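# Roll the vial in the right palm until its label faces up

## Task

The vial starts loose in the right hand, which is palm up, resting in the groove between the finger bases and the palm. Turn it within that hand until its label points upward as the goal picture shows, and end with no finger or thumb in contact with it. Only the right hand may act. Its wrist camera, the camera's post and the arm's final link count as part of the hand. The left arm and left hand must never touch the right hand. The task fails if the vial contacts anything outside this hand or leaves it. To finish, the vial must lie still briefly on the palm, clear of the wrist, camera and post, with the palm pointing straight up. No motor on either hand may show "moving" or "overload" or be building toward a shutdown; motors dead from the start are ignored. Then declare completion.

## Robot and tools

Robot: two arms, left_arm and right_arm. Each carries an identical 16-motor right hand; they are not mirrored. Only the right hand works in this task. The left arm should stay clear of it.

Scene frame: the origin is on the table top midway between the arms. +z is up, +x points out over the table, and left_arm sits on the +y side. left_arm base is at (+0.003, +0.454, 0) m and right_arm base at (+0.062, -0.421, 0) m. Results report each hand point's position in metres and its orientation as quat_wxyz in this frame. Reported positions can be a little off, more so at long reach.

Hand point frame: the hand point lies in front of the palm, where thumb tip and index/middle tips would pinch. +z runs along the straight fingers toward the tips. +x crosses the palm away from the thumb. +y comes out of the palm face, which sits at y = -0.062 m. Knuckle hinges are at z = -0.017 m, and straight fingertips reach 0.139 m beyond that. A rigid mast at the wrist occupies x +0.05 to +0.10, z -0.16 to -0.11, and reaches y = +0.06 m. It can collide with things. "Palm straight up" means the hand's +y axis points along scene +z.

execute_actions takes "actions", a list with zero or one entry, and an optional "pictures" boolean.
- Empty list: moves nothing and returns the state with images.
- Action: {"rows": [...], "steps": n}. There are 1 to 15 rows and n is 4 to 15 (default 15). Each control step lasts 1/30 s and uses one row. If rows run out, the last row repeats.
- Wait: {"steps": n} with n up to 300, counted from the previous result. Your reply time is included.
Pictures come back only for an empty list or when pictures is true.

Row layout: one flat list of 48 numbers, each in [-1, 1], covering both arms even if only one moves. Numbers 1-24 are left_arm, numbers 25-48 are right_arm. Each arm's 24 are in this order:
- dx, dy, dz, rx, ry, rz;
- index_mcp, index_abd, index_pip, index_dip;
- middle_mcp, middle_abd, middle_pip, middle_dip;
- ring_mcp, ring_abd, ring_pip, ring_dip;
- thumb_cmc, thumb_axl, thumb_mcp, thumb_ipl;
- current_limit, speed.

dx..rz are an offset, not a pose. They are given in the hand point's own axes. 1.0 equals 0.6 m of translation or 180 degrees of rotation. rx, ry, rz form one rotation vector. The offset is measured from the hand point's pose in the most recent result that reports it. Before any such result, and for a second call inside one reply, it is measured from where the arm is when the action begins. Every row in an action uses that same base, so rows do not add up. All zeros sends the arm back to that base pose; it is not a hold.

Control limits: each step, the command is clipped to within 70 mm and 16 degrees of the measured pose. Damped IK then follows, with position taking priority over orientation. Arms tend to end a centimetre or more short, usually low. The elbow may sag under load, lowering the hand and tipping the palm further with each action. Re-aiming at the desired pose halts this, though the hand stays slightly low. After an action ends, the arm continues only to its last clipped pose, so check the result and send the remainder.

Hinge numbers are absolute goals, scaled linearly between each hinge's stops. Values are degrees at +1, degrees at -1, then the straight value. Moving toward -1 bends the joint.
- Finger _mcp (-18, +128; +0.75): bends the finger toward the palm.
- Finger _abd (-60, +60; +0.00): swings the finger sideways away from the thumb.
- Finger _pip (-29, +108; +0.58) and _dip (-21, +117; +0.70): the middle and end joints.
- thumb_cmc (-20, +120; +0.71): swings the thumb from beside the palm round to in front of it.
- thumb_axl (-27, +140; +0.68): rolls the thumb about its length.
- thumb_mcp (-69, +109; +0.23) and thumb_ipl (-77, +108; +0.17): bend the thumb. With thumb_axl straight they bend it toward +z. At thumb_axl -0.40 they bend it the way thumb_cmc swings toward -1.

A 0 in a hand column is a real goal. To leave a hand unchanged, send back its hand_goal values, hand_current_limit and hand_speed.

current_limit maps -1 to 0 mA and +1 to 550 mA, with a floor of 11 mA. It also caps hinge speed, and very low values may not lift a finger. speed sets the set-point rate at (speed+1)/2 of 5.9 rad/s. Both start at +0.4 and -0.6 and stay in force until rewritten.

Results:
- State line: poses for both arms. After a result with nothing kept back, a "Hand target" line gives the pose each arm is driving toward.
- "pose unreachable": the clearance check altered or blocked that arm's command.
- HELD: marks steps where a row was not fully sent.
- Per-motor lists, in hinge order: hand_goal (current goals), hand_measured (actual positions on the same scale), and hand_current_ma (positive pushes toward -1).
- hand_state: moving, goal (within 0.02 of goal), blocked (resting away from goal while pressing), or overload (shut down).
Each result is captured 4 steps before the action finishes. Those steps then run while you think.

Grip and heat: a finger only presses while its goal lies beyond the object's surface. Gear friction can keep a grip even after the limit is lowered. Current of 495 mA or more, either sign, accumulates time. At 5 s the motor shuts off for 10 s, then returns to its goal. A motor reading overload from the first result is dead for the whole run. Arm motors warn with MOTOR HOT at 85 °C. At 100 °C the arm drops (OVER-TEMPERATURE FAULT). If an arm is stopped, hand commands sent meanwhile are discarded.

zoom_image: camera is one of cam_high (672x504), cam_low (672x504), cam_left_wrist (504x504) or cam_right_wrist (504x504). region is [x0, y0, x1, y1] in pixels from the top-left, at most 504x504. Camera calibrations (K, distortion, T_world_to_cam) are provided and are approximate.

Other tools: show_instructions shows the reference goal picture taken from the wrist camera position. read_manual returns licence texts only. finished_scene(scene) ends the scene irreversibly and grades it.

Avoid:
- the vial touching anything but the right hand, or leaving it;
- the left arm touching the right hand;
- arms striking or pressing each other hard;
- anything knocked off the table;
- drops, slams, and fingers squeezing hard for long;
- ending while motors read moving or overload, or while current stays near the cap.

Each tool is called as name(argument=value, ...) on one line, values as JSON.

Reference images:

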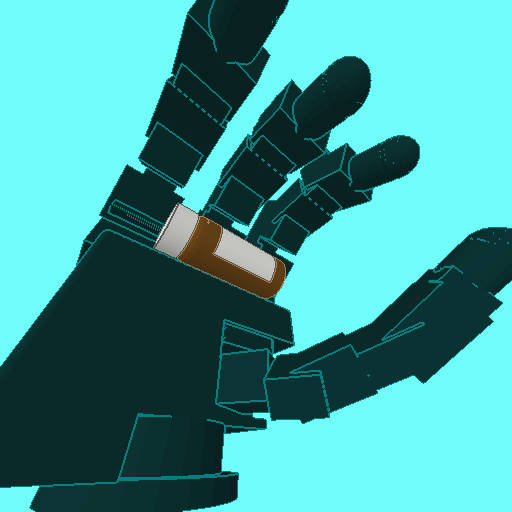

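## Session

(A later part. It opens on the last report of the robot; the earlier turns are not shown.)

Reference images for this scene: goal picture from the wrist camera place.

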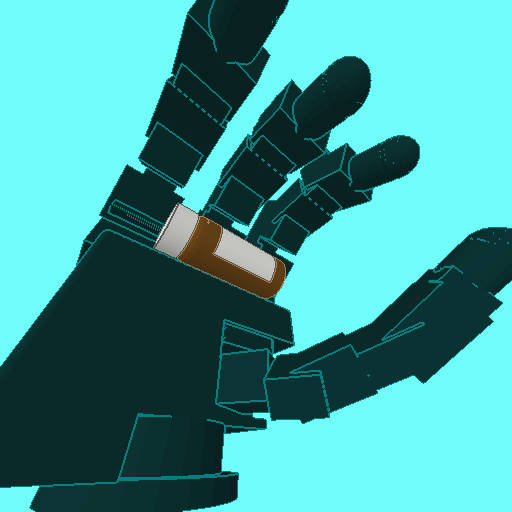

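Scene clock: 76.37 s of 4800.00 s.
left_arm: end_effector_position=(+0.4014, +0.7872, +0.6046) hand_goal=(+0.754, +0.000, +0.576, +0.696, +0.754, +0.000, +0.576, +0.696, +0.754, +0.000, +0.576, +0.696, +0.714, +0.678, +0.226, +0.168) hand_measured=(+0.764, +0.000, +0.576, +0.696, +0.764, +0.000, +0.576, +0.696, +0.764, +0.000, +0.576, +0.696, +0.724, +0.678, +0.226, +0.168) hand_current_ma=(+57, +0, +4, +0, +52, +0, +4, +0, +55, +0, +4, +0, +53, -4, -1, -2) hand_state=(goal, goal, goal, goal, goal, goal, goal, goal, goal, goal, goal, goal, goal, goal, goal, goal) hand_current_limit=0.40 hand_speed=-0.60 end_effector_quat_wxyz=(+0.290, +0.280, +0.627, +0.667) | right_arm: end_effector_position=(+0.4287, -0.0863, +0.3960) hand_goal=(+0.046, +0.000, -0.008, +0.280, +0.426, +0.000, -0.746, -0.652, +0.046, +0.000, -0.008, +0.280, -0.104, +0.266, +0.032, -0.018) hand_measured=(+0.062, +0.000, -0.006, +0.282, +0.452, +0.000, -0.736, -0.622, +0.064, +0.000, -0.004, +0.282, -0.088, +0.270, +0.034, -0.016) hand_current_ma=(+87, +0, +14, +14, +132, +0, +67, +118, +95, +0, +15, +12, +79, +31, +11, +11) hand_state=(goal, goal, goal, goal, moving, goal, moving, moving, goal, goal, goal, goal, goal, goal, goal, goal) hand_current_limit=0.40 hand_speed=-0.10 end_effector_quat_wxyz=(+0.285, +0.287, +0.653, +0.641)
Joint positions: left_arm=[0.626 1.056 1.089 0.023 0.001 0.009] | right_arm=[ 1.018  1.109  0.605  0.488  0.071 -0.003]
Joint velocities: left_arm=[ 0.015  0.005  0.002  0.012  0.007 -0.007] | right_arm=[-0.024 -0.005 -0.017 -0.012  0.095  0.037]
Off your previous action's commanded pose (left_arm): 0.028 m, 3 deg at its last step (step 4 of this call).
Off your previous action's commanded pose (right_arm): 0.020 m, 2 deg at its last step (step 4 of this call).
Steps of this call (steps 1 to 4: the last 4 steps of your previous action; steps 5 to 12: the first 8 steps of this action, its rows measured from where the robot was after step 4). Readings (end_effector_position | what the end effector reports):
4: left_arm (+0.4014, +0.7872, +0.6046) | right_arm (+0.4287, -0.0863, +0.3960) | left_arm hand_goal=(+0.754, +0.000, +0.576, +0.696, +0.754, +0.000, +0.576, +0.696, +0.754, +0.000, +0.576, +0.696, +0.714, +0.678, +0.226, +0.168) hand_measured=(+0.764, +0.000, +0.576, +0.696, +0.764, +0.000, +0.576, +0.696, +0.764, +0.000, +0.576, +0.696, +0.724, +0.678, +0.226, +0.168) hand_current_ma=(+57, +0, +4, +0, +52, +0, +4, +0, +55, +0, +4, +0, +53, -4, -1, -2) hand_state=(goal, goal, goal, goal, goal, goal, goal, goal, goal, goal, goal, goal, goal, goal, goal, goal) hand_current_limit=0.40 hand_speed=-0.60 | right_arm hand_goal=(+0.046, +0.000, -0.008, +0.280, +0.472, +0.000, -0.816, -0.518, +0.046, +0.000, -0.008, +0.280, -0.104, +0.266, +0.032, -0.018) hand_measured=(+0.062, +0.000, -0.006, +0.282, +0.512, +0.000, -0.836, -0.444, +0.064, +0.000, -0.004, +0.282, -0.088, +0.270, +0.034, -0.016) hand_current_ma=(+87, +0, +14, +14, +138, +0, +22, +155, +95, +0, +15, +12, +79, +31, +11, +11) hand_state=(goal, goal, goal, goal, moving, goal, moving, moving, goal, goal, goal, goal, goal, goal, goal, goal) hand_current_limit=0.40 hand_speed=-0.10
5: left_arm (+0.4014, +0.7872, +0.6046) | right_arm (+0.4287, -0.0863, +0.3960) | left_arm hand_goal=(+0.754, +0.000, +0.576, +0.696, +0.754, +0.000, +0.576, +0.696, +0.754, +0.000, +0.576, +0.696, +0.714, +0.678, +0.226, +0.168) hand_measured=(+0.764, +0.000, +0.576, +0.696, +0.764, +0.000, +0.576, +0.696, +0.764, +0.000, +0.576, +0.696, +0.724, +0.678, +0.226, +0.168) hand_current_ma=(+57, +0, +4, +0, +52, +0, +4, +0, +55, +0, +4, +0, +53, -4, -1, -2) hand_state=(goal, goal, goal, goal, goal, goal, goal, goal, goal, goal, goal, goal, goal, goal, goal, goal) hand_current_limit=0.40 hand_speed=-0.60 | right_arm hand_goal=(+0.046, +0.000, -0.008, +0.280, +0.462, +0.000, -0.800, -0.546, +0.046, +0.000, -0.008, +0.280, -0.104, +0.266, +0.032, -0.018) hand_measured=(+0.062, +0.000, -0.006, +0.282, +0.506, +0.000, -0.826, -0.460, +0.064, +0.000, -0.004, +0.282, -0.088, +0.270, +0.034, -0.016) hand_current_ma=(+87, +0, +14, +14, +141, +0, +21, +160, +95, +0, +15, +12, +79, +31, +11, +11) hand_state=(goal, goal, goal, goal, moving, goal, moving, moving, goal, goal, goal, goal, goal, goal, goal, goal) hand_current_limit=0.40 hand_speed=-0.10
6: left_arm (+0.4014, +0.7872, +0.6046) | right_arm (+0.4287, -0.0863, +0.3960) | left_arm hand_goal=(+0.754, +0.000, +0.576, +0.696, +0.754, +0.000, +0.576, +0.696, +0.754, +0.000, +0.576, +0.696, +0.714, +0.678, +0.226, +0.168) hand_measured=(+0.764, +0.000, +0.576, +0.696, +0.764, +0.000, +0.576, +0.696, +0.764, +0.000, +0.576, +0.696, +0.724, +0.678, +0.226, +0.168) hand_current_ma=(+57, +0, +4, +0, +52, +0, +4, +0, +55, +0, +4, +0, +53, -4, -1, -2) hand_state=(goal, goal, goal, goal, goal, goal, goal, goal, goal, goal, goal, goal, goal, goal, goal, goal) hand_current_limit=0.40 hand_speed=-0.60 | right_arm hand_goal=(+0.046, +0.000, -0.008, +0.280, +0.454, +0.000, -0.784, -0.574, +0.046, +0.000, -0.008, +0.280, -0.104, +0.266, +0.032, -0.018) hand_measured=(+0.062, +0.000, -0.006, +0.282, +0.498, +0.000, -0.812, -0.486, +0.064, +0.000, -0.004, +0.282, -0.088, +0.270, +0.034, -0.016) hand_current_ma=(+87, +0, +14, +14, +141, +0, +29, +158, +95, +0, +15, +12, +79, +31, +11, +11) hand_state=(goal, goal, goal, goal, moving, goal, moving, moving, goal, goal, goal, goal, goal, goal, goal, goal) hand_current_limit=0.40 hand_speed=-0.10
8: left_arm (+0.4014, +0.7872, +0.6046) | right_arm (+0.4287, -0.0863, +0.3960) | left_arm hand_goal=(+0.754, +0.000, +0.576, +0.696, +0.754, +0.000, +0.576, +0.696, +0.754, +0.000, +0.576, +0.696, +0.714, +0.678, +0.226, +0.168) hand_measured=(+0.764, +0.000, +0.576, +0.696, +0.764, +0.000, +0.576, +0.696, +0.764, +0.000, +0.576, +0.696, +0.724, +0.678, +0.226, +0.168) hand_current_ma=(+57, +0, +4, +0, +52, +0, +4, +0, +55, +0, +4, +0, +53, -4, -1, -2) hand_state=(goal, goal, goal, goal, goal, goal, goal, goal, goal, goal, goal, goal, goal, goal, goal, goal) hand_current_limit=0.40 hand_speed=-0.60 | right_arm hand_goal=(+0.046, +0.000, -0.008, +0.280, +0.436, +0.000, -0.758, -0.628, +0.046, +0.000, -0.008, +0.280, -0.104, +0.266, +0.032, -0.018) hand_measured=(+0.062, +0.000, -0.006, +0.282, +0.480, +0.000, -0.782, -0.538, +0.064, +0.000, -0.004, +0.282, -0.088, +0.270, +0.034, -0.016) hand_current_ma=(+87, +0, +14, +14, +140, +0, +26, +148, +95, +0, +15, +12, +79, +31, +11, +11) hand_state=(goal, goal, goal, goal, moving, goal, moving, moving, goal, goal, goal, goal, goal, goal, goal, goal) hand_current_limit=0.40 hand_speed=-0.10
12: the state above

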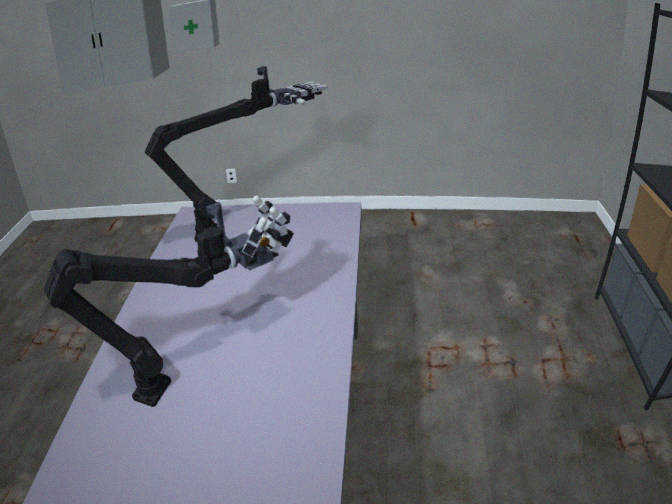

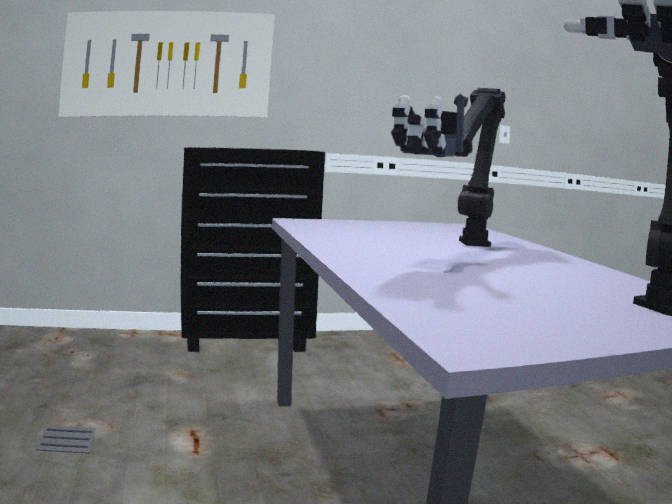

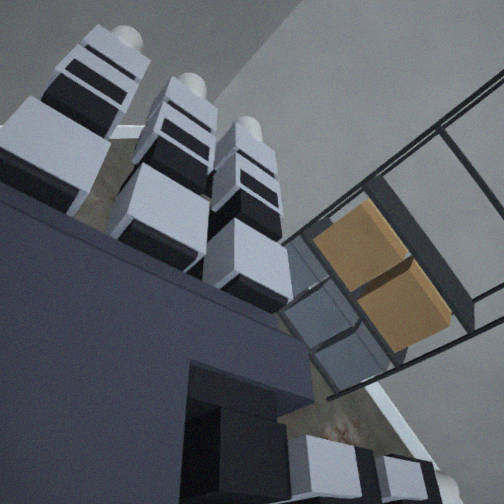

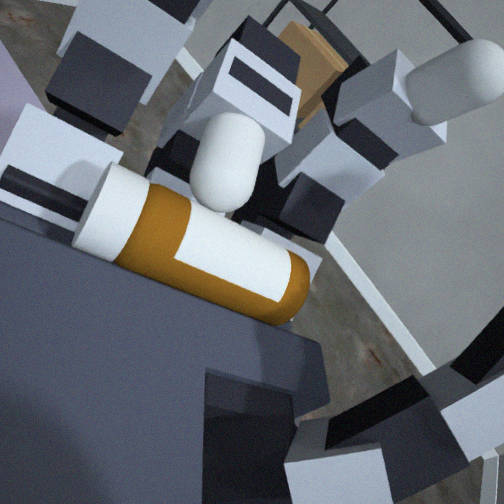

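execute_actions(actions=[{"rows": [
[0.0002,0.0463,-0.0099,-0.0163,0.0003,-0.0002,0.754,0,0.576,0.696,0.754,0,0.576,0.696,0.754,0,0.576,0.696,0.714,0.678,0.226,0.168,0.4,-0.6,0,0.0333,0.0025,-0.01235,0.0004,0.001,0.046,0,-0.008,0.28,0.417,0,-0.737,-0.678,0.046,0,-0.008,0.28,-0.104,0.266,0.032,-0.018,0.4,-0.1],
[0.0002,0.0463,-0.0099,-0.0163,0.0003,-0.0002,0.754,0,0.576,0.696,0.754,0,0.576,0.696,0.754,0,0.576,0.696,0.714,0.678,0.226,0.168,0.4,-0.6,0,0.0333,0.0025,-0.01235,0.0004,0.001,0.046,0,-0.008,0.28,0.407,0,-0.726,-0.703,0.046,0,-0.008,0.28,-0.104,0.266,0.032,-0.018,0.4,-0.1],
[0.0002,0.0463,-0.0099,-0.0163,0.0003,-0.0002,0.754,0,0.576,0.696,0.754,0,0.576,0.696,0.754,0,0.576,0.696,0.714,0.678,0.226,0.168,0.4,-0.6,0,0.0333,0.0025,-0.01235,0.0004,0.001,0.046,0,-0.008,0.28,0.398,0,-0.715,-0.727,0.046,0,-0.008,0.28,-0.104,0.266,0.032,-0.018,0.4,-0.1]
], "steps": 14}], pictures=true)

zoom_image(camera="cam_right_wrist", region=[60, 140, 340, 350])

Scene clock: 77.00 s of 4800.00 s.
left_arm: end_effector_position=(+0.4014, +0.7872, +0.6046) hand_goal=(+0.754, +0.000, +0.576, +0.696, +0.754, +0.000, +0.576, +0.696, +0.754, +0.000, +0.576, +0.696, +0.714, +0.678, +0.226, +0.168) hand_measured=(+0.764, +0.000, +0.576, +0.696, +0.764, +0.000, +0.576, +0.696, +0.764, +0.000, +0.576, +0.696, +0.724, +0.678, +0.226, +0.168) hand_current_ma=(+57, +0, +4, +0, +52, +0, +4, +0, +55, +0, +4, +0, +53, -4, -1, -2) hand_state=(goal, goal, goal, goal, goal, goal, goal, goal, goal, goal, goal, goal, goal, goal, goal, goal) hand_current_limit=0.40 hand_speed=-0.60 end_effector_quat_wxyz=(+0.290, +0.280, +0.627, +0.667) | right_arm: end_effector_position=(+0.4287, -0.0863, +0.3960) hand_goal=(+0.046, +0.000, -0.008, +0.280, +0.398, +0.000, -0.714, -0.726, +0.046, +0.000, -0.008, +0.280, -0.104, +0.266, +0.032, -0.018) hand_measured=(+0.062, +0.000, -0.006, +0.282, +0.426, +0.000, -0.700, -0.698, +0.064, +0.000, -0.004, +0.282, -0.088, +0.270, +0.034, -0.016) hand_current_ma=(+87, +0, +14, +14, +147, +0, +75, +142, +95, +0, +15, +12, +79, +31, +11, +11) hand_state=(goal, goal, goal, goal, blocked, goal, goal, blocked, goal, goal, goal, goal, goal, goal, goal, goal) hand_current_limit=0.40 hand_speed=-0.10 end_effector_quat_wxyz=(+0.285, +0.287, +0.653, +0.641)
Joint positions: left_arm=[0.626 1.056 1.089 0.023 0.001 0.009] | right_arm=[ 1.018  1.109  0.605  0.488  0.071 -0.003]
Joint velocities: left_arm=[-0.005 -0.015  0.007  0.007  0.051  0.125] | right_arm=[-0.015 -0.005  0.022  0.007 -0.037  0.007]
Off your previous action's commanded pose (left_arm): 0.028 m, 3 deg at its last step (step 4 of this call).
Off your previous action's commanded pose (right_arm): 0.020 m, 2 deg at its last step (step 4 of this call).
Steps of this call (steps 1 to 4: the last 4 steps of your previous action; steps 5 to 9: nothing new was sent; steps 10 to 19: the first 10 steps of this action). Readings (end_effector_position | what the end effector reports):
10: left_arm (+0.4014, +0.7872, +0.6046) | right_arm (+0.4287, -0.0863, +0.3960) | left_arm hand_goal=(+0.754, +0.000, +0.576, +0.696, +0.754, +0.000, +0.576, +0.696, +0.754, +0.000, +0.576, +0.696, +0.714, +0.678, +0.226, +0.168) hand_measured=(+0.764, +0.000, +0.576, +0.696, +0.764, +0.000, +0.576, +0.696, +0.764, +0.000, +0.576, +0.696, +0.724, +0.678, +0.226, +0.168) hand_current_ma=(+57, +0, +4, +0, +52, +0, +4, +0, +55, +0, +4, +0, +53, -4, -1, -2) hand_state=(goal, goal, goal, goal, goal, goal, goal, goal, goal, goal, goal, goal, goal, goal, goal, goal) hand_current_limit=0.40 hand_speed=-0.60 | right_arm hand_goal=(+0.046, +0.000, -0.008, +0.280, +0.418, +0.000, -0.736, -0.678, +0.046, +0.000, -0.008, +0.280, -0.104, +0.266, +0.032, -0.018) hand_measured=(+0.062, +0.000, -0.006, +0.282, +0.452, +0.000, -0.734, -0.628, +0.064, +0.000, -0.004, +0.282, -0.088, +0.270, +0.034, -0.016) hand_current_ma=(+87, +0, +14, +14, +138, +0, +61, +126, +95, +0, +15, +12, +79, +31, +11, +11) hand_state=(goal, goal, goal, goal, moving, goal, moving, moving, goal, goal, goal, goal, goal, goal, goal, goal) hand_current_limit=0.40 hand_speed=-0.10
11: left_arm (+0.4014, +0.7872, +0.6046) | right_arm (+0.4287, -0.0863, +0.3960) | left_arm hand_goal=(+0.754, +0.000, +0.576, +0.696, +0.754, +0.000, +0.576, +0.696, +0.754, +0.000, +0.576, +0.696, +0.714, +0.678, +0.226, +0.168) hand_measured=(+0.764, +0.000, +0.576, +0.696, +0.764, +0.000, +0.576, +0.696, +0.764, +0.000, +0.576, +0.696, +0.724, +0.678, +0.226, +0.168) hand_current_ma=(+57, +0, +4, +0, +52, +0, +4, +0, +55, +0, +4, +0, +53, -4, -1, -2) hand_state=(goal, goal, goal, goal, goal, goal, goal, goal, goal, goal, goal, goal, goal, goal, goal, goal) hand_current_limit=0.40 hand_speed=-0.60 | right_arm hand_goal=(+0.046, +0.000, -0.008, +0.280, +0.408, +0.000, -0.726, -0.702, +0.046, +0.000, -0.008, +0.280, -0.104, +0.266, +0.032, -0.018) hand_measured=(+0.062, +0.000, -0.006, +0.282, +0.452, +0.000, -0.734, -0.628, +0.064, +0.000, -0.004, +0.282, -0.088, +0.270, +0.034, -0.016) hand_current_ma=(+87, +0, +14, +14, +160, +0, +39, +194, +95, +0, +15, +12, +79, +31, +11, +11) hand_state=(goal, goal, goal, goal, moving, goal, moving, moving, goal, goal, goal, goal, goal, goal, goal, goal) hand_current_limit=0.40 hand_speed=-0.10
13: left_arm (+0.4014, +0.7872, +0.6046) | right_arm (+0.4287, -0.0863, +0.3960) | left_arm hand_goal=(+0.754, +0.000, +0.576, +0.696, +0.754, +0.000, +0.576, +0.696, +0.754, +0.000, +0.576, +0.696, +0.714, +0.678, +0.226, +0.168) hand_measured=(+0.764, +0.000, +0.576, +0.696, +0.764, +0.000, +0.576, +0.696, +0.764, +0.000, +0.576, +0.696, +0.724, +0.678, +0.226, +0.168) hand_current_ma=(+57, +0, +4, +0, +52, +0, +4, +0, +55, +0, +4, +0, +53, -4, -1, -2) hand_state=(goal, goal, goal, goal, goal, goal, goal, goal, goal, goal, goal, goal, goal, goal, goal, goal) hand_current_limit=0.40 hand_speed=-0.60 | right_arm hand_goal=(+0.046, +0.000, -0.008, +0.280, +0.398, +0.000, -0.714, -0.726, +0.046, +0.000, -0.008, +0.280, -0.104, +0.266, +0.032, -0.018) hand_measured=(+0.062, +0.000, -0.006, +0.282, +0.438, +0.000, -0.716, -0.664, +0.064, +0.000, -0.004, +0.282, -0.088, +0.270, +0.034, -0.016) hand_current_ma=(+87, +0, +14, +14, +165, +0, +59, +182, +95, +0, +15, +12, +79, +31, +11, +11) hand_state=(goal, goal, goal, goal, moving, goal, moving, moving, goal, goal, goal, goal, goal, goal, goal, goal) hand_current_limit=0.40 hand_speed=-0.10
17: left_arm (+0.4014, +0.7872, +0.6046) | right_arm (+0.4287, -0.0863, +0.3960) | left_arm hand_goal=(+0.754, +0.000, +0.576, +0.696, +0.754, +0.000, +0.576, +0.696, +0.754, +0.000, +0.576, +0.696, +0.714, +0.678, +0.226, +0.168) hand_measured=(+0.764, +0.000, +0.576, +0.696, +0.764, +0.000, +0.576, +0.696, +0.764, +0.000, +0.576, +0.696, +0.724, +0.678, +0.226, +0.168) hand_current_ma=(+57, +0, +4, +0, +52, +0, +4, +0, +55, +0, +4, +0, +53, -4, -1, -2) hand_state=(goal, goal, goal, goal, goal, goal, goal, goal, goal, goal, goal, goal, goal, goal, goal, goal) hand_current_limit=0.40 hand_speed=-0.60 | right_arm hand_goal=(+0.046, +0.000, -0.008, +0.280, +0.398, +0.000, -0.714, -0.726, +0.046, +0.000, -0.008, +0.280, -0.104, +0.266, +0.032, -0.018) hand_measured=(+0.062, +0.000, -0.006, +0.282, +0.426, +0.000, -0.700, -0.698, +0.064, +0.000, -0.004, +0.282, -0.088, +0.270, +0.034, -0.016) hand_current_ma=(+87, +0, +14, +14, +147, +0, +76, +142, +95, +0, +15, +12, +79, +31, +11, +11) hand_state=(goal, goal, goal, goal, blocked, goal, goal, moving, goal, goal, goal, goal, goal, goal, goal, goal) hand_current_limit=0.40 hand_speed=-0.10
19: the state above

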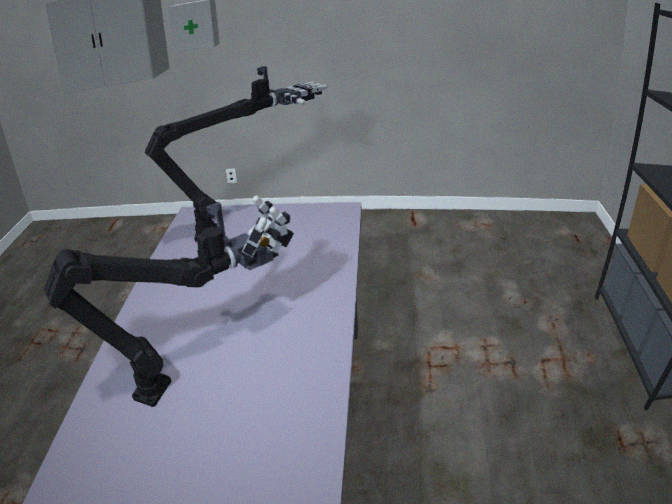

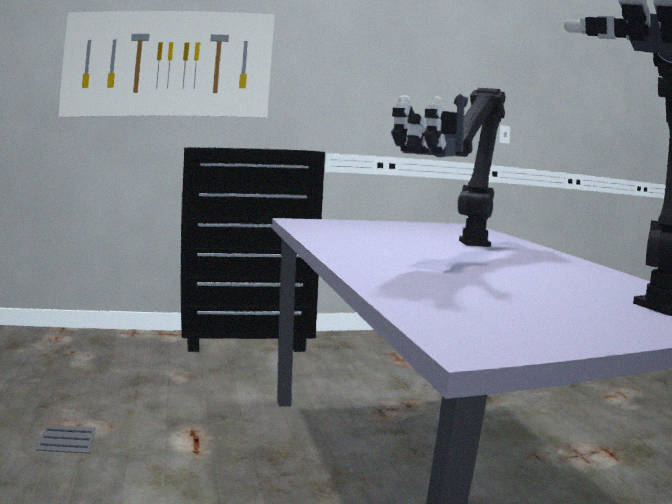

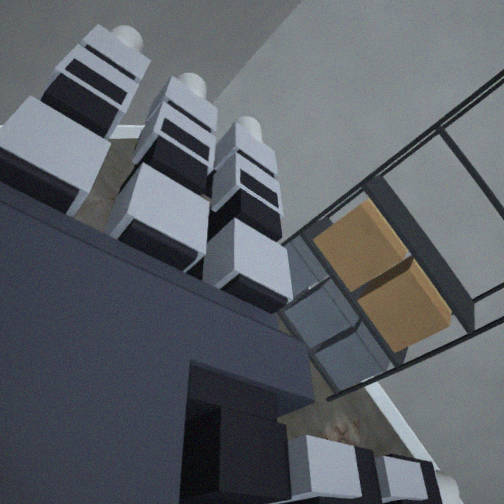

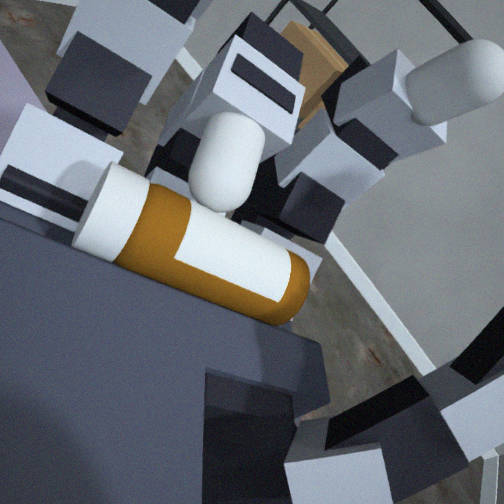

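Region (60, 140, 340, 350) of cam_right_wrist's 504x504 image, scaled by 1.800, with more detail than that image has; it fills the top 378 rows of this view, and the rest is white.

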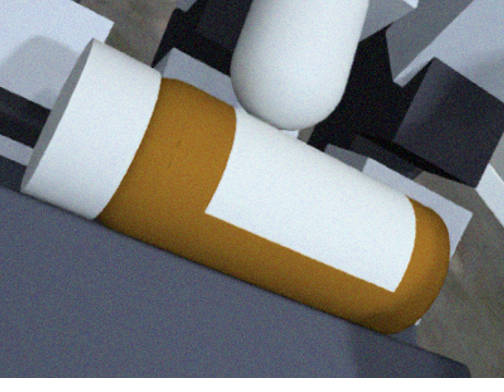

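execute_actions(actions=[{"steps": 10}], pictures=true)

zoom_image(camera="cam_right_wrist", region=[60, 140, 340, 350])

Scene clock: 77.33 s of 4800.00 s.
left_arm: end_effector_position=(+0.4014, +0.7872, +0.6046) hand_goal=(+0.754, +0.000, +0.576, +0.696, +0.754, +0.000, +0.576, +0.696, +0.754, +0.000, +0.576, +0.696, +0.714, +0.678, +0.226, +0.168) hand_measured=(+0.764, +0.000, +0.576, +0.696, +0.764, +0.000, +0.576, +0.696, +0.764, +0.000, +0.576, +0.696, +0.724, +0.678, +0.226, +0.168) hand_current_ma=(+57, +0, +4, +0, +52, +0, +4, +0, +55, +0, +4, +0, +53, -4, -1, -2) hand_state=(goal, goal, goal, goal, goal, goal, goal, goal, goal, goal, goal, goal, goal, goal, goal, goal) hand_current_limit=0.40 hand_speed=-0.60 end_effector_quat_wxyz=(+0.290, +0.280, +0.627, +0.667) | right_arm: end_effector_position=(+0.4287, -0.0863, +0.3960) hand_goal=(+0.046, +0.000, -0.008, +0.280, +0.398, +0.000, -0.714, -0.726, +0.046, +0.000, -0.008, +0.280, -0.104, +0.266, +0.032, -0.018) hand_measured=(+0.062, +0.000, -0.006, +0.282, +0.426, +0.000, -0.700, -0.698, +0.064, +0.000, -0.004, +0.282, -0.088, +0.270, +0.034, -0.016) hand_current_ma=(+87, +0, +14, +14, +147, +0, +75, +143, +95, +0, +15, +12, +79, +31, +11, +11) hand_state=(goal, goal, goal, goal, blocked, goal, goal, blocked, goal, goal, goal, goal, goal, goal, goal, goal) hand_current_limit=0.40 hand_speed=-0.10 end_effector_quat_wxyz=(+0.285, +0.287, +0.653, +0.641)
Joint positions: left_arm=[0.626 1.056 1.089 0.023 0.001 0.009] | right_arm=[ 1.018  1.109  0.605  0.488  0.071 -0.003]
Joint velocities: left_arm=[-0.005  0.005 -0.022  0.002 -0.007  0.037] | right_arm=[-0.015  0.005  0.002 -0.017  0.022 -0.11 ]
Hand target (left_arm): +0.395, +0.782, +0.631; +0.296, +0.271, +0.610, +0.683
Hand target (right_arm): +0.430, -0.086, +0.416; +0.289, +0.282, +0.640, +0.654
Off the commanded pose (left_arm): 0.028 m, 3 deg.
Off the commanded pose (right_arm): 0.020 m, 2 deg.
Kept back: nothing.
Steps of this call (steps 1 to 4: the last 4 steps of your previous action; steps 5 to 10: nothing new was sent). Readings (end_effector_position | what the end effector reports):
1: left_arm (+0.4014, +0.7872, +0.6046) | right_arm (+0.4287, -0.0863, +0.3960) | left_arm hand_goal=(+0.754, +0.000, +0.576, +0.696, +0.754, +0.000, +0.576, +0.696, +0.754, +0.000, +0.576, +0.696, +0.714, +0.678, +0.226, +0.168) hand_measured=(+0.764, +0.000, +0.576, +0.696, +0.764, +0.000, +0.576, +0.696, +0.764, +0.000, +0.576, +0.696, +0.724, +0.678, +0.226, +0.168) hand_current_ma=(+57, +0, +4, +0, +52, +0, +4, +0, +55, +0, +4, +0, +53, -4, -1, -2) hand_state=(goal, goal, goal, goal, goal, goal, goal, goal, goal, goal, goal, goal, goal, goal, goal, goal) hand_current_limit=0.40 hand_speed=-0.60 | right_arm hand_goal=(+0.046, +0.000, -0.008, +0.280, +0.398, +0.000, -0.714, -0.726, +0.046, +0.000, -0.008, +0.280, -0.104, +0.266, +0.032, -0.018) hand_measured=(+0.062, +0.000, -0.006, +0.282, +0.426, +0.000, -0.700, -0.698, +0.064, +0.000, -0.004, +0.282, -0.088, +0.270, +0.034, -0.016) hand_current_ma=(+87, +0, +14, +14, +147, +0, +75, +143, +95, +0, +15, +12, +79, +31, +11, +11) hand_state=(goal, goal, goal, goal, blocked, goal, goal, blocked, goal, goal, goal, goal, goal, goal, goal, goal) hand_current_limit=0.40 hand_speed=-0.10
2: left_arm (+0.4014, +0.7872, +0.6046) | right_arm (+0.4287, -0.0863, +0.3960) | left_arm hand_goal=(+0.754, +0.000, +0.576, +0.696, +0.754, +0.000, +0.576, +0.696, +0.754, +0.000, +0.576, +0.696, +0.714, +0.678, +0.226, +0.168) hand_measured=(+0.764, +0.000, +0.576, +0.696, +0.764, +0.000, +0.576, +0.696, +0.764, +0.000, +0.576, +0.696, +0.724, +0.678, +0.226, +0.168) hand_current_ma=(+57, +0, +4, +0, +52, +0, +4, +0, +55, +0, +4, +0, +53, -4, -1, -2) hand_state=(goal, goal, goal, goal, goal, goal, goal, goal, goal, goal, goal, goal, goal, goal, goal, goal) hand_current_limit=0.40 hand_speed=-0.60 | right_arm hand_goal=(+0.046, +0.000, -0.008, +0.280, +0.398, +0.000, -0.714, -0.726, +0.046, +0.000, -0.008, +0.280, -0.104, +0.266, +0.032, -0.018) hand_measured=(+0.062, +0.000, -0.006, +0.282, +0.426, +0.000, -0.700, -0.698, +0.064, +0.000, -0.004, +0.282, -0.088, +0.270, +0.034, -0.016) hand_current_ma=(+87, +0, +14, +14, +147, +0, +75, +143, +95, +0, +15, +12, +79, +31, +11, +11) hand_state=(goal, goal, goal, goal, blocked, goal, goal, blocked, goal, goal, goal, goal, goal, goal, goal, goal) hand_current_limit=0.40 hand_speed=-0.10
4: left_arm (+0.4014, +0.7872, +0.6046) | right_arm (+0.4287, -0.0863, +0.3960) | left_arm hand_goal=(+0.754, +0.000, +0.576, +0.696, +0.754, +0.000, +0.576, +0.696, +0.754, +0.000, +0.576, +0.696, +0.714, +0.678, +0.226, +0.168) hand_measured=(+0.764, +0.000, +0.576, +0.696, +0.764, +0.000, +0.576, +0.696, +0.764, +0.000, +0.576, +0.696, +0.724, +0.678, +0.226, +0.168) hand_current_ma=(+57, +0, +4, +0, +52, +0, +4, +0, +55, +0, +4, +0, +53, -4, -1, -2) hand_state=(goal, goal, goal, goal, goal, goal, goal, goal, goal, goal, goal, goal, goal, goal, goal, goal) hand_current_limit=0.40 hand_speed=-0.60 | right_arm hand_goal=(+0.046, +0.000, -0.008, +0.280, +0.398, +0.000, -0.714, -0.726, +0.046, +0.000, -0.008, +0.280, -0.104, +0.266, +0.032, -0.018) hand_measured=(+0.062, +0.000, -0.006, +0.282, +0.426, +0.000, -0.700, -0.698, +0.064, +0.000, -0.004, +0.282, -0.088, +0.270, +0.034, -0.016) hand_current_ma=(+87, +0, +14, +14, +147, +0, +75, +143, +95, +0, +15, +12, +79, +31, +11, +11) hand_state=(goal, goal, goal, goal, blocked, goal, goal, blocked, goal, goal, goal, goal, goal, goal, goal, goal) hand_current_limit=0.40 hand_speed=-0.10
8: left_arm (+0.4014, +0.7872, +0.6046) | right_arm (+0.4287, -0.0863, +0.3960) | left_arm hand_goal=(+0.754, +0.000, +0.576, +0.696, +0.754, +0.000, +0.576, +0.696, +0.754, +0.000, +0.576, +0.696, +0.714, +0.678, +0.226, +0.168) hand_measured=(+0.764, +0.000, +0.576, +0.696, +0.764, +0.000, +0.576, +0.696, +0.764, +0.000, +0.576, +0.696, +0.724, +0.678, +0.226, +0.168) hand_current_ma=(+57, +0, +4, +0, +52, +0, +4, +0, +55, +0, +4, +0, +53, -4, -1, -2) hand_state=(goal, goal, goal, goal, goal, goal, goal, goal, goal, goal, goal, goal, goal, goal, goal, goal) hand_current_limit=0.40 hand_speed=-0.60 | right_arm hand_goal=(+0.046, +0.000, -0.008, +0.280, +0.398, +0.000, -0.714, -0.726, +0.046, +0.000, -0.008, +0.280, -0.104, +0.266, +0.032, -0.018) hand_measured=(+0.062, +0.000, -0.006, +0.282, +0.426, +0.000, -0.700, -0.698, +0.064, +0.000, -0.004, +0.282, -0.088, +0.270, +0.034, -0.016) hand_current_ma=(+87, +0, +14, +14, +147, +0, +75, +143, +95, +0, +15, +12, +79, +31, +11, +11) hand_state=(goal, goal, goal, goal, blocked, goal, goal, blocked, goal, goal, goal, goal, goal, goal, goal, goal) hand_current_limit=0.40 hand_speed=-0.10
10: the state above

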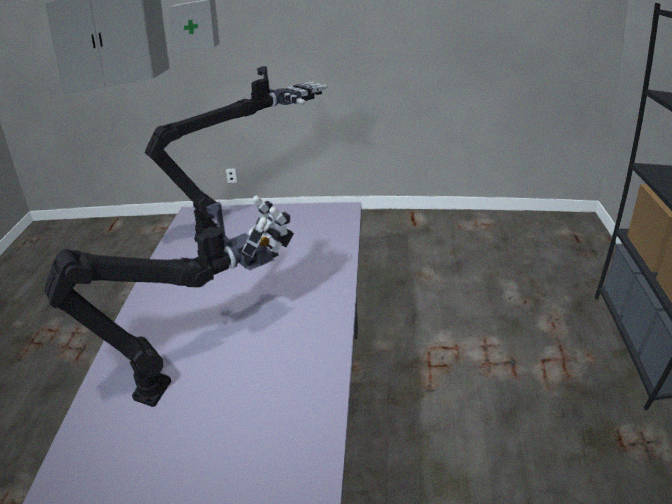

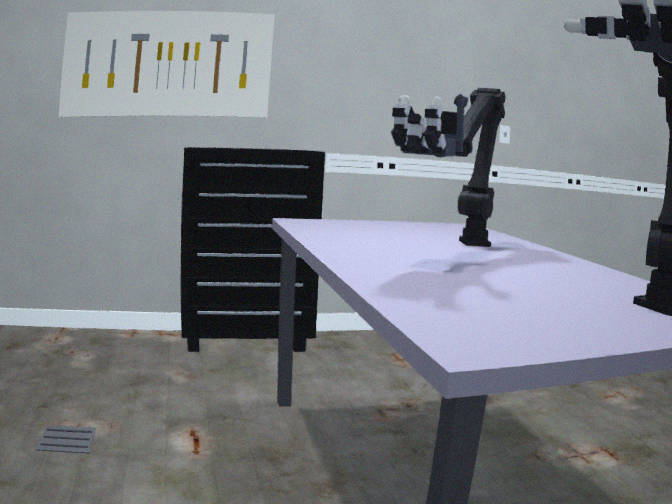

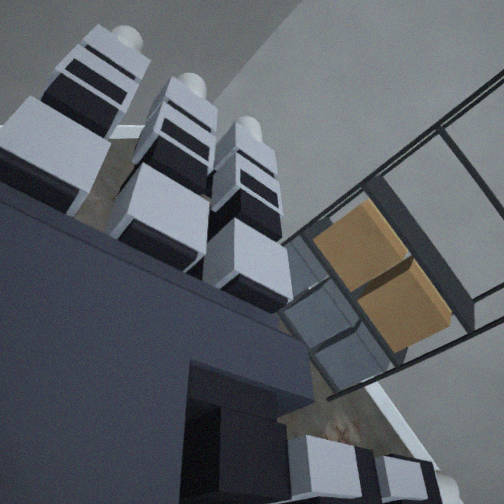

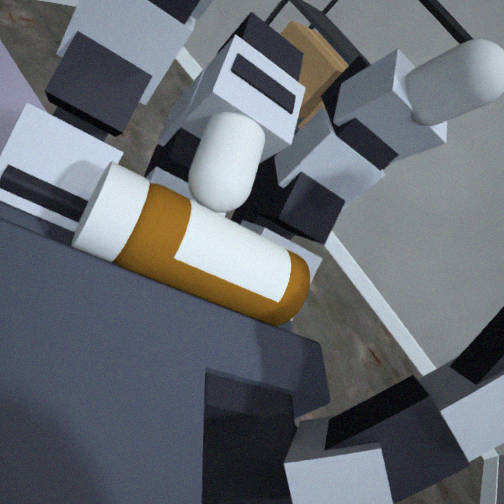

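Region (60, 140, 340, 350) of cam_right_wrist's 504x504 image, scaled by 1.800, with more detail than that image has; it fills the top 378 rows of this view, and the rest is white.

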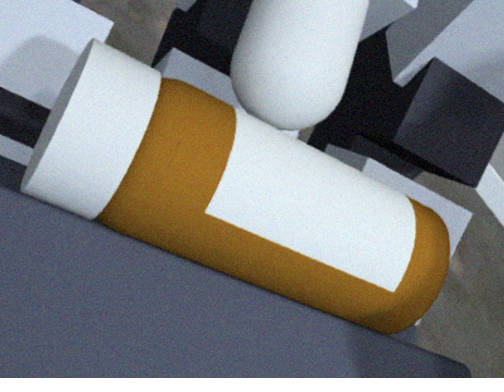

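execute_actions(actions=[{"rows": [
[0.0002,0.0463,-0.0099,-0.0163,0.0003,-0.0002,0.754,0,0.576,0.696,0.754,0,0.576,0.696,0.754,0,0.576,0.696,0.714,0.678,0.226,0.168,0.4,-0.6,0,0.0333,0.0025,-0.01235,0.0004,0.001,0.046,0,-0.008,0.28,0.389,0,-0.704,-0.752,0.046,0,-0.008,0.28,-0.104,0.266,0.032,-0.018,0.4,-0.1],
[0.0002,0.0463,-0.0099,-0.0163,0.0003,-0.0002,0.754,0,0.576,0.696,0.754,0,0.576,0.696,0.754,0,0.576,0.696,0.714,0.678,0.226,0.168,0.4,-0.6,0,0.0333,0.0025,-0.01235,0.0004,0.001,0.046,0,-0.008,0.28,0.378,0,-0.697,-0.777,0.046,0,-0.008,0.28,-0.104,0.266,0.032,-0.018,0.4,-0.1],
[0.0002,0.0463,-0.0099,-0.0163,0.0003,-0.0002,0.754,0,0.576,0.696,0.754,0,0.576,0.696,0.754,0,0.576,0.696,0.714,0.678,0.226,0.168,0.4,-0.6,0,0.0333,0.0025,-0.01235,0.0004,0.001,0.046,0,-0.008,0.28,0.367,0,-0.690,-0.802,0.046,0,-0.008,0.28,-0.104,0.266,0.032,-0.018,0.4,-0.1],
[0.0002,0.0463,-0.0099,-0.0163,0.0003,-0.0002,0.754,0,0.576,0.696,0.754,0,0.576,0.696,0.754,0,0.576,0.696,0.714,0.678,0.226,0.168,0.4,-0.6,0,0.0333,0.0025,-0.01235,0.0004,0.001,0.046,0,-0.008,0.28,0.356,0,-0.683,-0.827,0.046,0,-0.008,0.28,-0.104,0.266,0.032,-0.018,0.4,-0.1],
[0.0002,0.0463,-0.0099,-0.0163,0.0003,-0.0002,0.754,0,0.576,0.696,0.754,0,0.576,0.696,0.754,0,0.576,0.696,0.714,0.678,0.226,0.168,0.4,-0.6,0,0.0333,0.0025,-0.01235,0.0004,0.001,0.046,0,-0.008,0.28,0.345,0,-0.676,-0.852,0.046,0,-0.008,0.28,-0.104,0.266,0.032,-0.018,0.4,-0.1],
[0.0002,0.0463,-0.0099,-0.0163,0.0003,-0.0002,0.754,0,0.576,0.696,0.754,0,0.576,0.696,0.754,0,0.576,0.696,0.714,0.678,0.226,0.168,0.4,-0.6,0,0.0333,0.0025,-0.01235,0.0004,0.001,0.046,0,-0.008,0.28,0.334,0,-0.669,-0.877,0.046,0,-0.008,0.28,-0.104,0.266,0.032,-0.018,0.4,-0.1]
], "steps": 15}], pictures=true)

zoom_image(camera="cam_right_wrist", region=[60, 140, 340, 350])

Scene clock: 79.00 s of 4800.00 s.
left_arm: end_effector_position=(+0.4014, +0.7872, +0.6046) hand_goal=(+0.754, +0.000, +0.576, +0.696, +0.754, +0.000, +0.576, +0.696, +0.754, +0.000, +0.576, +0.696, +0.714, +0.678, +0.226, +0.168) hand_measured=(+0.764, +0.000, +0.576, +0.696, +0.764, +0.000, +0.576, +0.696, +0.764, +0.000, +0.576, +0.696, +0.724, +0.678, +0.226, +0.168) hand_current_ma=(+57, +0, +4, +0, +52, +0, +4, +0, +55, +0, +4, +0, +53, -4, -1, -2) hand_state=(goal, goal, goal, goal, goal, goal, goal, goal, goal, goal, goal, goal, goal, goal, goal, goal) hand_current_limit=0.40 hand_speed=-0.60 end_effector_quat_wxyz=(+0.290, +0.280, +0.627, +0.667) | right_arm: end_effector_position=(+0.4287, -0.0863, +0.3960) hand_goal=(+0.046, +0.000, -0.008, +0.280, +0.334, +0.000, -0.668, -0.876, +0.046, +0.000, -0.008, +0.280, -0.104, +0.266, +0.032, -0.018) hand_measured=(+0.062, +0.000, -0.006, +0.282, +0.366, +0.000, -0.644, -0.836, +0.064, +0.000, -0.004, +0.282, -0.088, +0.270, +0.034, -0.016) hand_current_ma=(+87, +0, +14, +14, +172, +0, +127, +198, +95, +0, +15, +12, +79, +31, +11, +11) hand_state=(goal, goal, goal, goal, blocked, goal, blocked, moving, goal, goal, goal, goal, goal, goal, goal, goal) hand_current_limit=0.40 hand_speed=-0.10 end_effector_quat_wxyz=(+0.285, +0.287, +0.653, +0.641)
Joint positions: left_arm=[0.626 1.056 1.089 0.023 0.001 0.009] | right_arm=[ 1.018  1.109  0.605  0.488  0.071 -0.003]
Joint velocities: left_arm=[-0.005 -0.005  0.007 -0.002  0.022 -0.007] | right_arm=[-0.005  0.005 -0.007  0.002 -0.051 -0.037]
Steps of this call (steps 1 to 39: nothing new was sent; steps 40 to 50: the first 11 steps of this action). Readings (end_effector_position | what the end effector reports):
40: left_arm (+0.4014, +0.7872, +0.6046) | right_arm (+0.4287, -0.0863, +0.3960) | left_arm hand_goal=(+0.754, +0.000, +0.576, +0.696, +0.754, +0.000, +0.576, +0.696, +0.754, +0.000, +0.576, +0.696, +0.714, +0.678, +0.226, +0.168) hand_measured=(+0.764, +0.000, +0.576, +0.696, +0.764, +0.000, +0.576, +0.696, +0.764, +0.000, +0.576, +0.696, +0.724, +0.678, +0.226, +0.168) hand_current_ma=(+57, +0, +4, +0, +52, +0, +4, +0, +55, +0, +4, +0, +53, -4, -1, -2) hand_state=(goal, goal, goal, goal, goal, goal, goal, goal, goal, goal, goal, goal, goal, goal, goal, goal) hand_current_limit=0.40 hand_speed=-0.60 | right_arm hand_goal=(+0.046, +0.000, -0.008, +0.280, +0.390, +0.000, -0.704, -0.752, +0.046, +0.000, -0.008, +0.280, -0.104, +0.266, +0.032, -0.018) hand_measured=(+0.062, +0.000, -0.006, +0.282, +0.426, +0.000, -0.700, -0.698, +0.064, +0.000, -0.004, +0.282, -0.088, +0.270, +0.034, -0.016) hand_current_ma=(+87, +0, +14, +14, +147, +0, +75, +143, +95, +0, +15, +12, +79, +31, +11, +11) hand_state=(goal, goal, goal, goal, moving, goal, moving, moving, goal, goal, goal, goal, goal, goal, goal, goal) hand_current_limit=0.40 hand_speed=-0.10
41: left_arm (+0.4014, +0.7872, +0.6046) | right_arm (+0.4287, -0.0863, +0.3960) | left_arm hand_goal=(+0.754, +0.000, +0.576, +0.696, +0.754, +0.000, +0.576, +0.696, +0.754, +0.000, +0.576, +0.696, +0.714, +0.678, +0.226, +0.168) hand_measured=(+0.764, +0.000, +0.576, +0.696, +0.764, +0.000, +0.576, +0.696, +0.764, +0.000, +0.576, +0.696, +0.724, +0.678, +0.226, +0.168) hand_current_ma=(+57, +0, +4, +0, +52, +0, +4, +0, +55, +0, +4, +0, +53, -4, -1, -2) hand_state=(goal, goal, goal, goal, goal, goal, goal, goal, goal, goal, goal, goal, goal, goal, goal, goal) hand_current_limit=0.40 hand_speed=-0.60 | right_arm hand_goal=(+0.046, +0.000, -0.008, +0.280, +0.378, +0.000, -0.696, -0.776, +0.046, +0.000, -0.008, +0.280, -0.104, +0.266, +0.032, -0.018) hand_measured=(+0.062, +0.000, -0.006, +0.282, +0.424, +0.000, -0.698, -0.700, +0.064, +0.000, -0.004, +0.282, -0.088, +0.270, +0.034, -0.016) hand_current_ma=(+87, +0, +14, +14, +168, +0, +53, +210, +95, +0, +15, +12, +79, +31, +11, +11) hand_state=(goal, goal, goal, goal, moving, goal, moving, moving, goal, goal, goal, goal, goal, goal, goal, goal) hand_current_limit=0.40 hand_speed=-0.10
43: left_arm (+0.4014, +0.7872, +0.6046) | right_arm (+0.4287, -0.0863, +0.3960) | left_arm hand_goal=(+0.754, +0.000, +0.576, +0.696, +0.754, +0.000, +0.576, +0.696, +0.754, +0.000, +0.576, +0.696, +0.714, +0.678, +0.226, +0.168) hand_measured=(+0.764, +0.000, +0.576, +0.696, +0.764, +0.000, +0.576, +0.696, +0.764, +0.000, +0.576, +0.696, +0.724, +0.678, +0.226, +0.168) hand_current_ma=(+57, +0, +4, +0, +52, +0, +4, +0, +55, +0, +4, +0, +53, -4, -1, -2) hand_state=(goal, goal, goal, goal, goal, goal, goal, goal, goal, goal, goal, goal, goal, goal, goal, goal) hand_current_limit=0.40 hand_speed=-0.60 | right_arm hand_goal=(+0.046, +0.000, -0.008, +0.280, +0.356, +0.000, -0.682, -0.826, +0.046, +0.000, -0.008, +0.280, -0.104, +0.266, +0.032, -0.018) hand_measured=(+0.062, +0.000, -0.006, +0.282, +0.410, +0.000, -0.684, -0.736, +0.064, +0.000, -0.004, +0.282, -0.088, +0.270, +0.034, -0.016) hand_current_ma=(+87, +0, +14, +14, +172, +0, +90, +203, +95, +0, +15, +12, +79, +31, +11, +11) hand_state=(goal, goal, goal, goal, moving, goal, moving, moving, goal, goal, goal, goal, goal, goal, goal, goal) hand_current_limit=0.40 hand_speed=-0.10
47: left_arm (+0.4014, +0.7872, +0.6046) | right_arm (+0.4287, -0.0863, +0.3960) | left_arm hand_goal=(+0.754, +0.000, +0.576, +0.696, +0.754, +0.000, +0.576, +0.696, +0.754, +0.000, +0.576, +0.696, +0.714, +0.678, +0.226, +0.168) hand_measured=(+0.764, +0.000, +0.576, +0.696, +0.764, +0.000, +0.576, +0.696, +0.764, +0.000, +0.576, +0.696, +0.724, +0.678, +0.226, +0.168) hand_current_ma=(+57, +0, +4, +0, +52, +0, +4, +0, +55, +0, +4, +0, +53, -4, -1, -2) hand_state=(goal, goal, goal, goal, goal, goal, goal, goal, goal, goal, goal, goal, goal, goal, goal, goal) hand_current_limit=0.40 hand_speed=-0.60 | right_arm hand_goal=(+0.046, +0.000, -0.008, +0.280, +0.334, +0.000, -0.668, -0.876, +0.046, +0.000, -0.008, +0.280, -0.104, +0.266, +0.032, -0.018) hand_measured=(+0.062, +0.000, -0.006, +0.282, +0.372, +0.000, -0.648, -0.812, +0.064, +0.000, -0.004, +0.282, -0.088, +0.270, +0.034, -0.016) hand_current_ma=(+87, +0, +14, +14, +156, +0, +140, +229, +95, +0, +15, +12, +79, +31, +11, +11) hand_state=(goal, goal, goal, goal, moving, goal, moving, moving, goal, goal, goal, goal, goal, goal, goal, goal) hand_current_limit=0.40 hand_speed=-0.10
50: the state above

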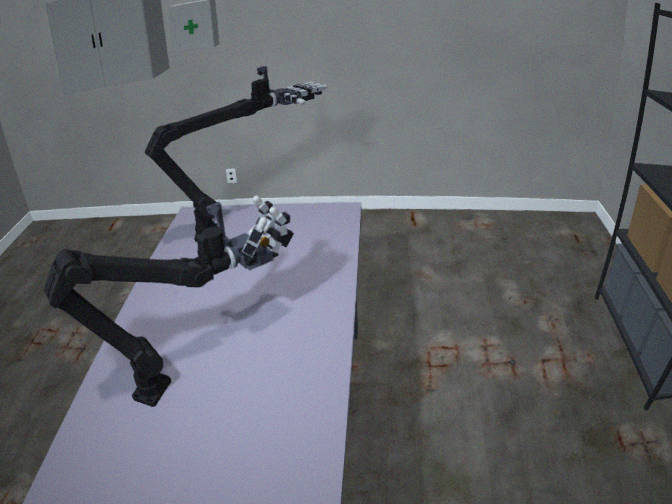

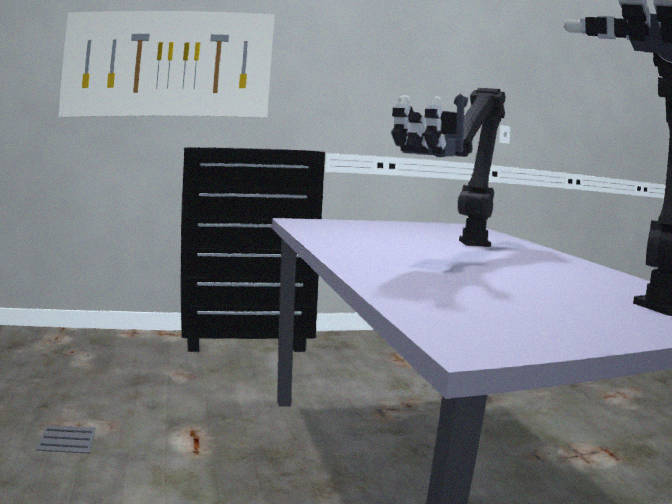

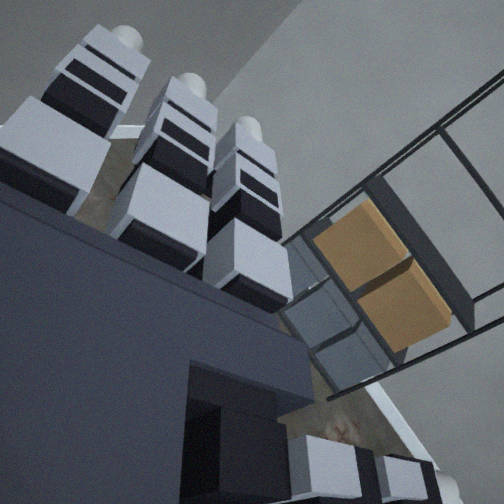

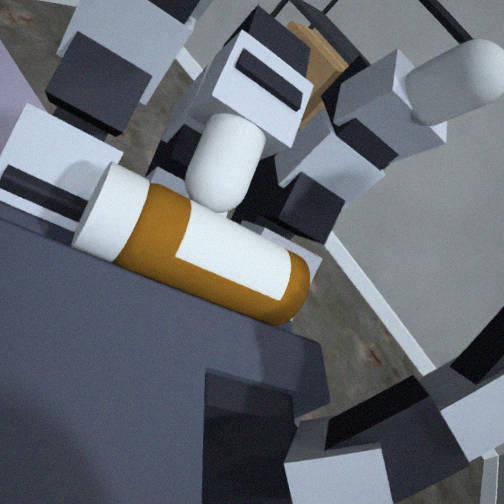

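Region (60, 140, 340, 350) of cam_right_wrist's 504x504 image, scaled by 1.800, with more detail than that image has; it fills the top 378 rows of this view, and the rest is white.

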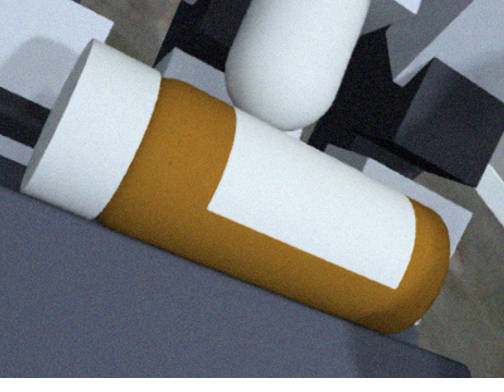

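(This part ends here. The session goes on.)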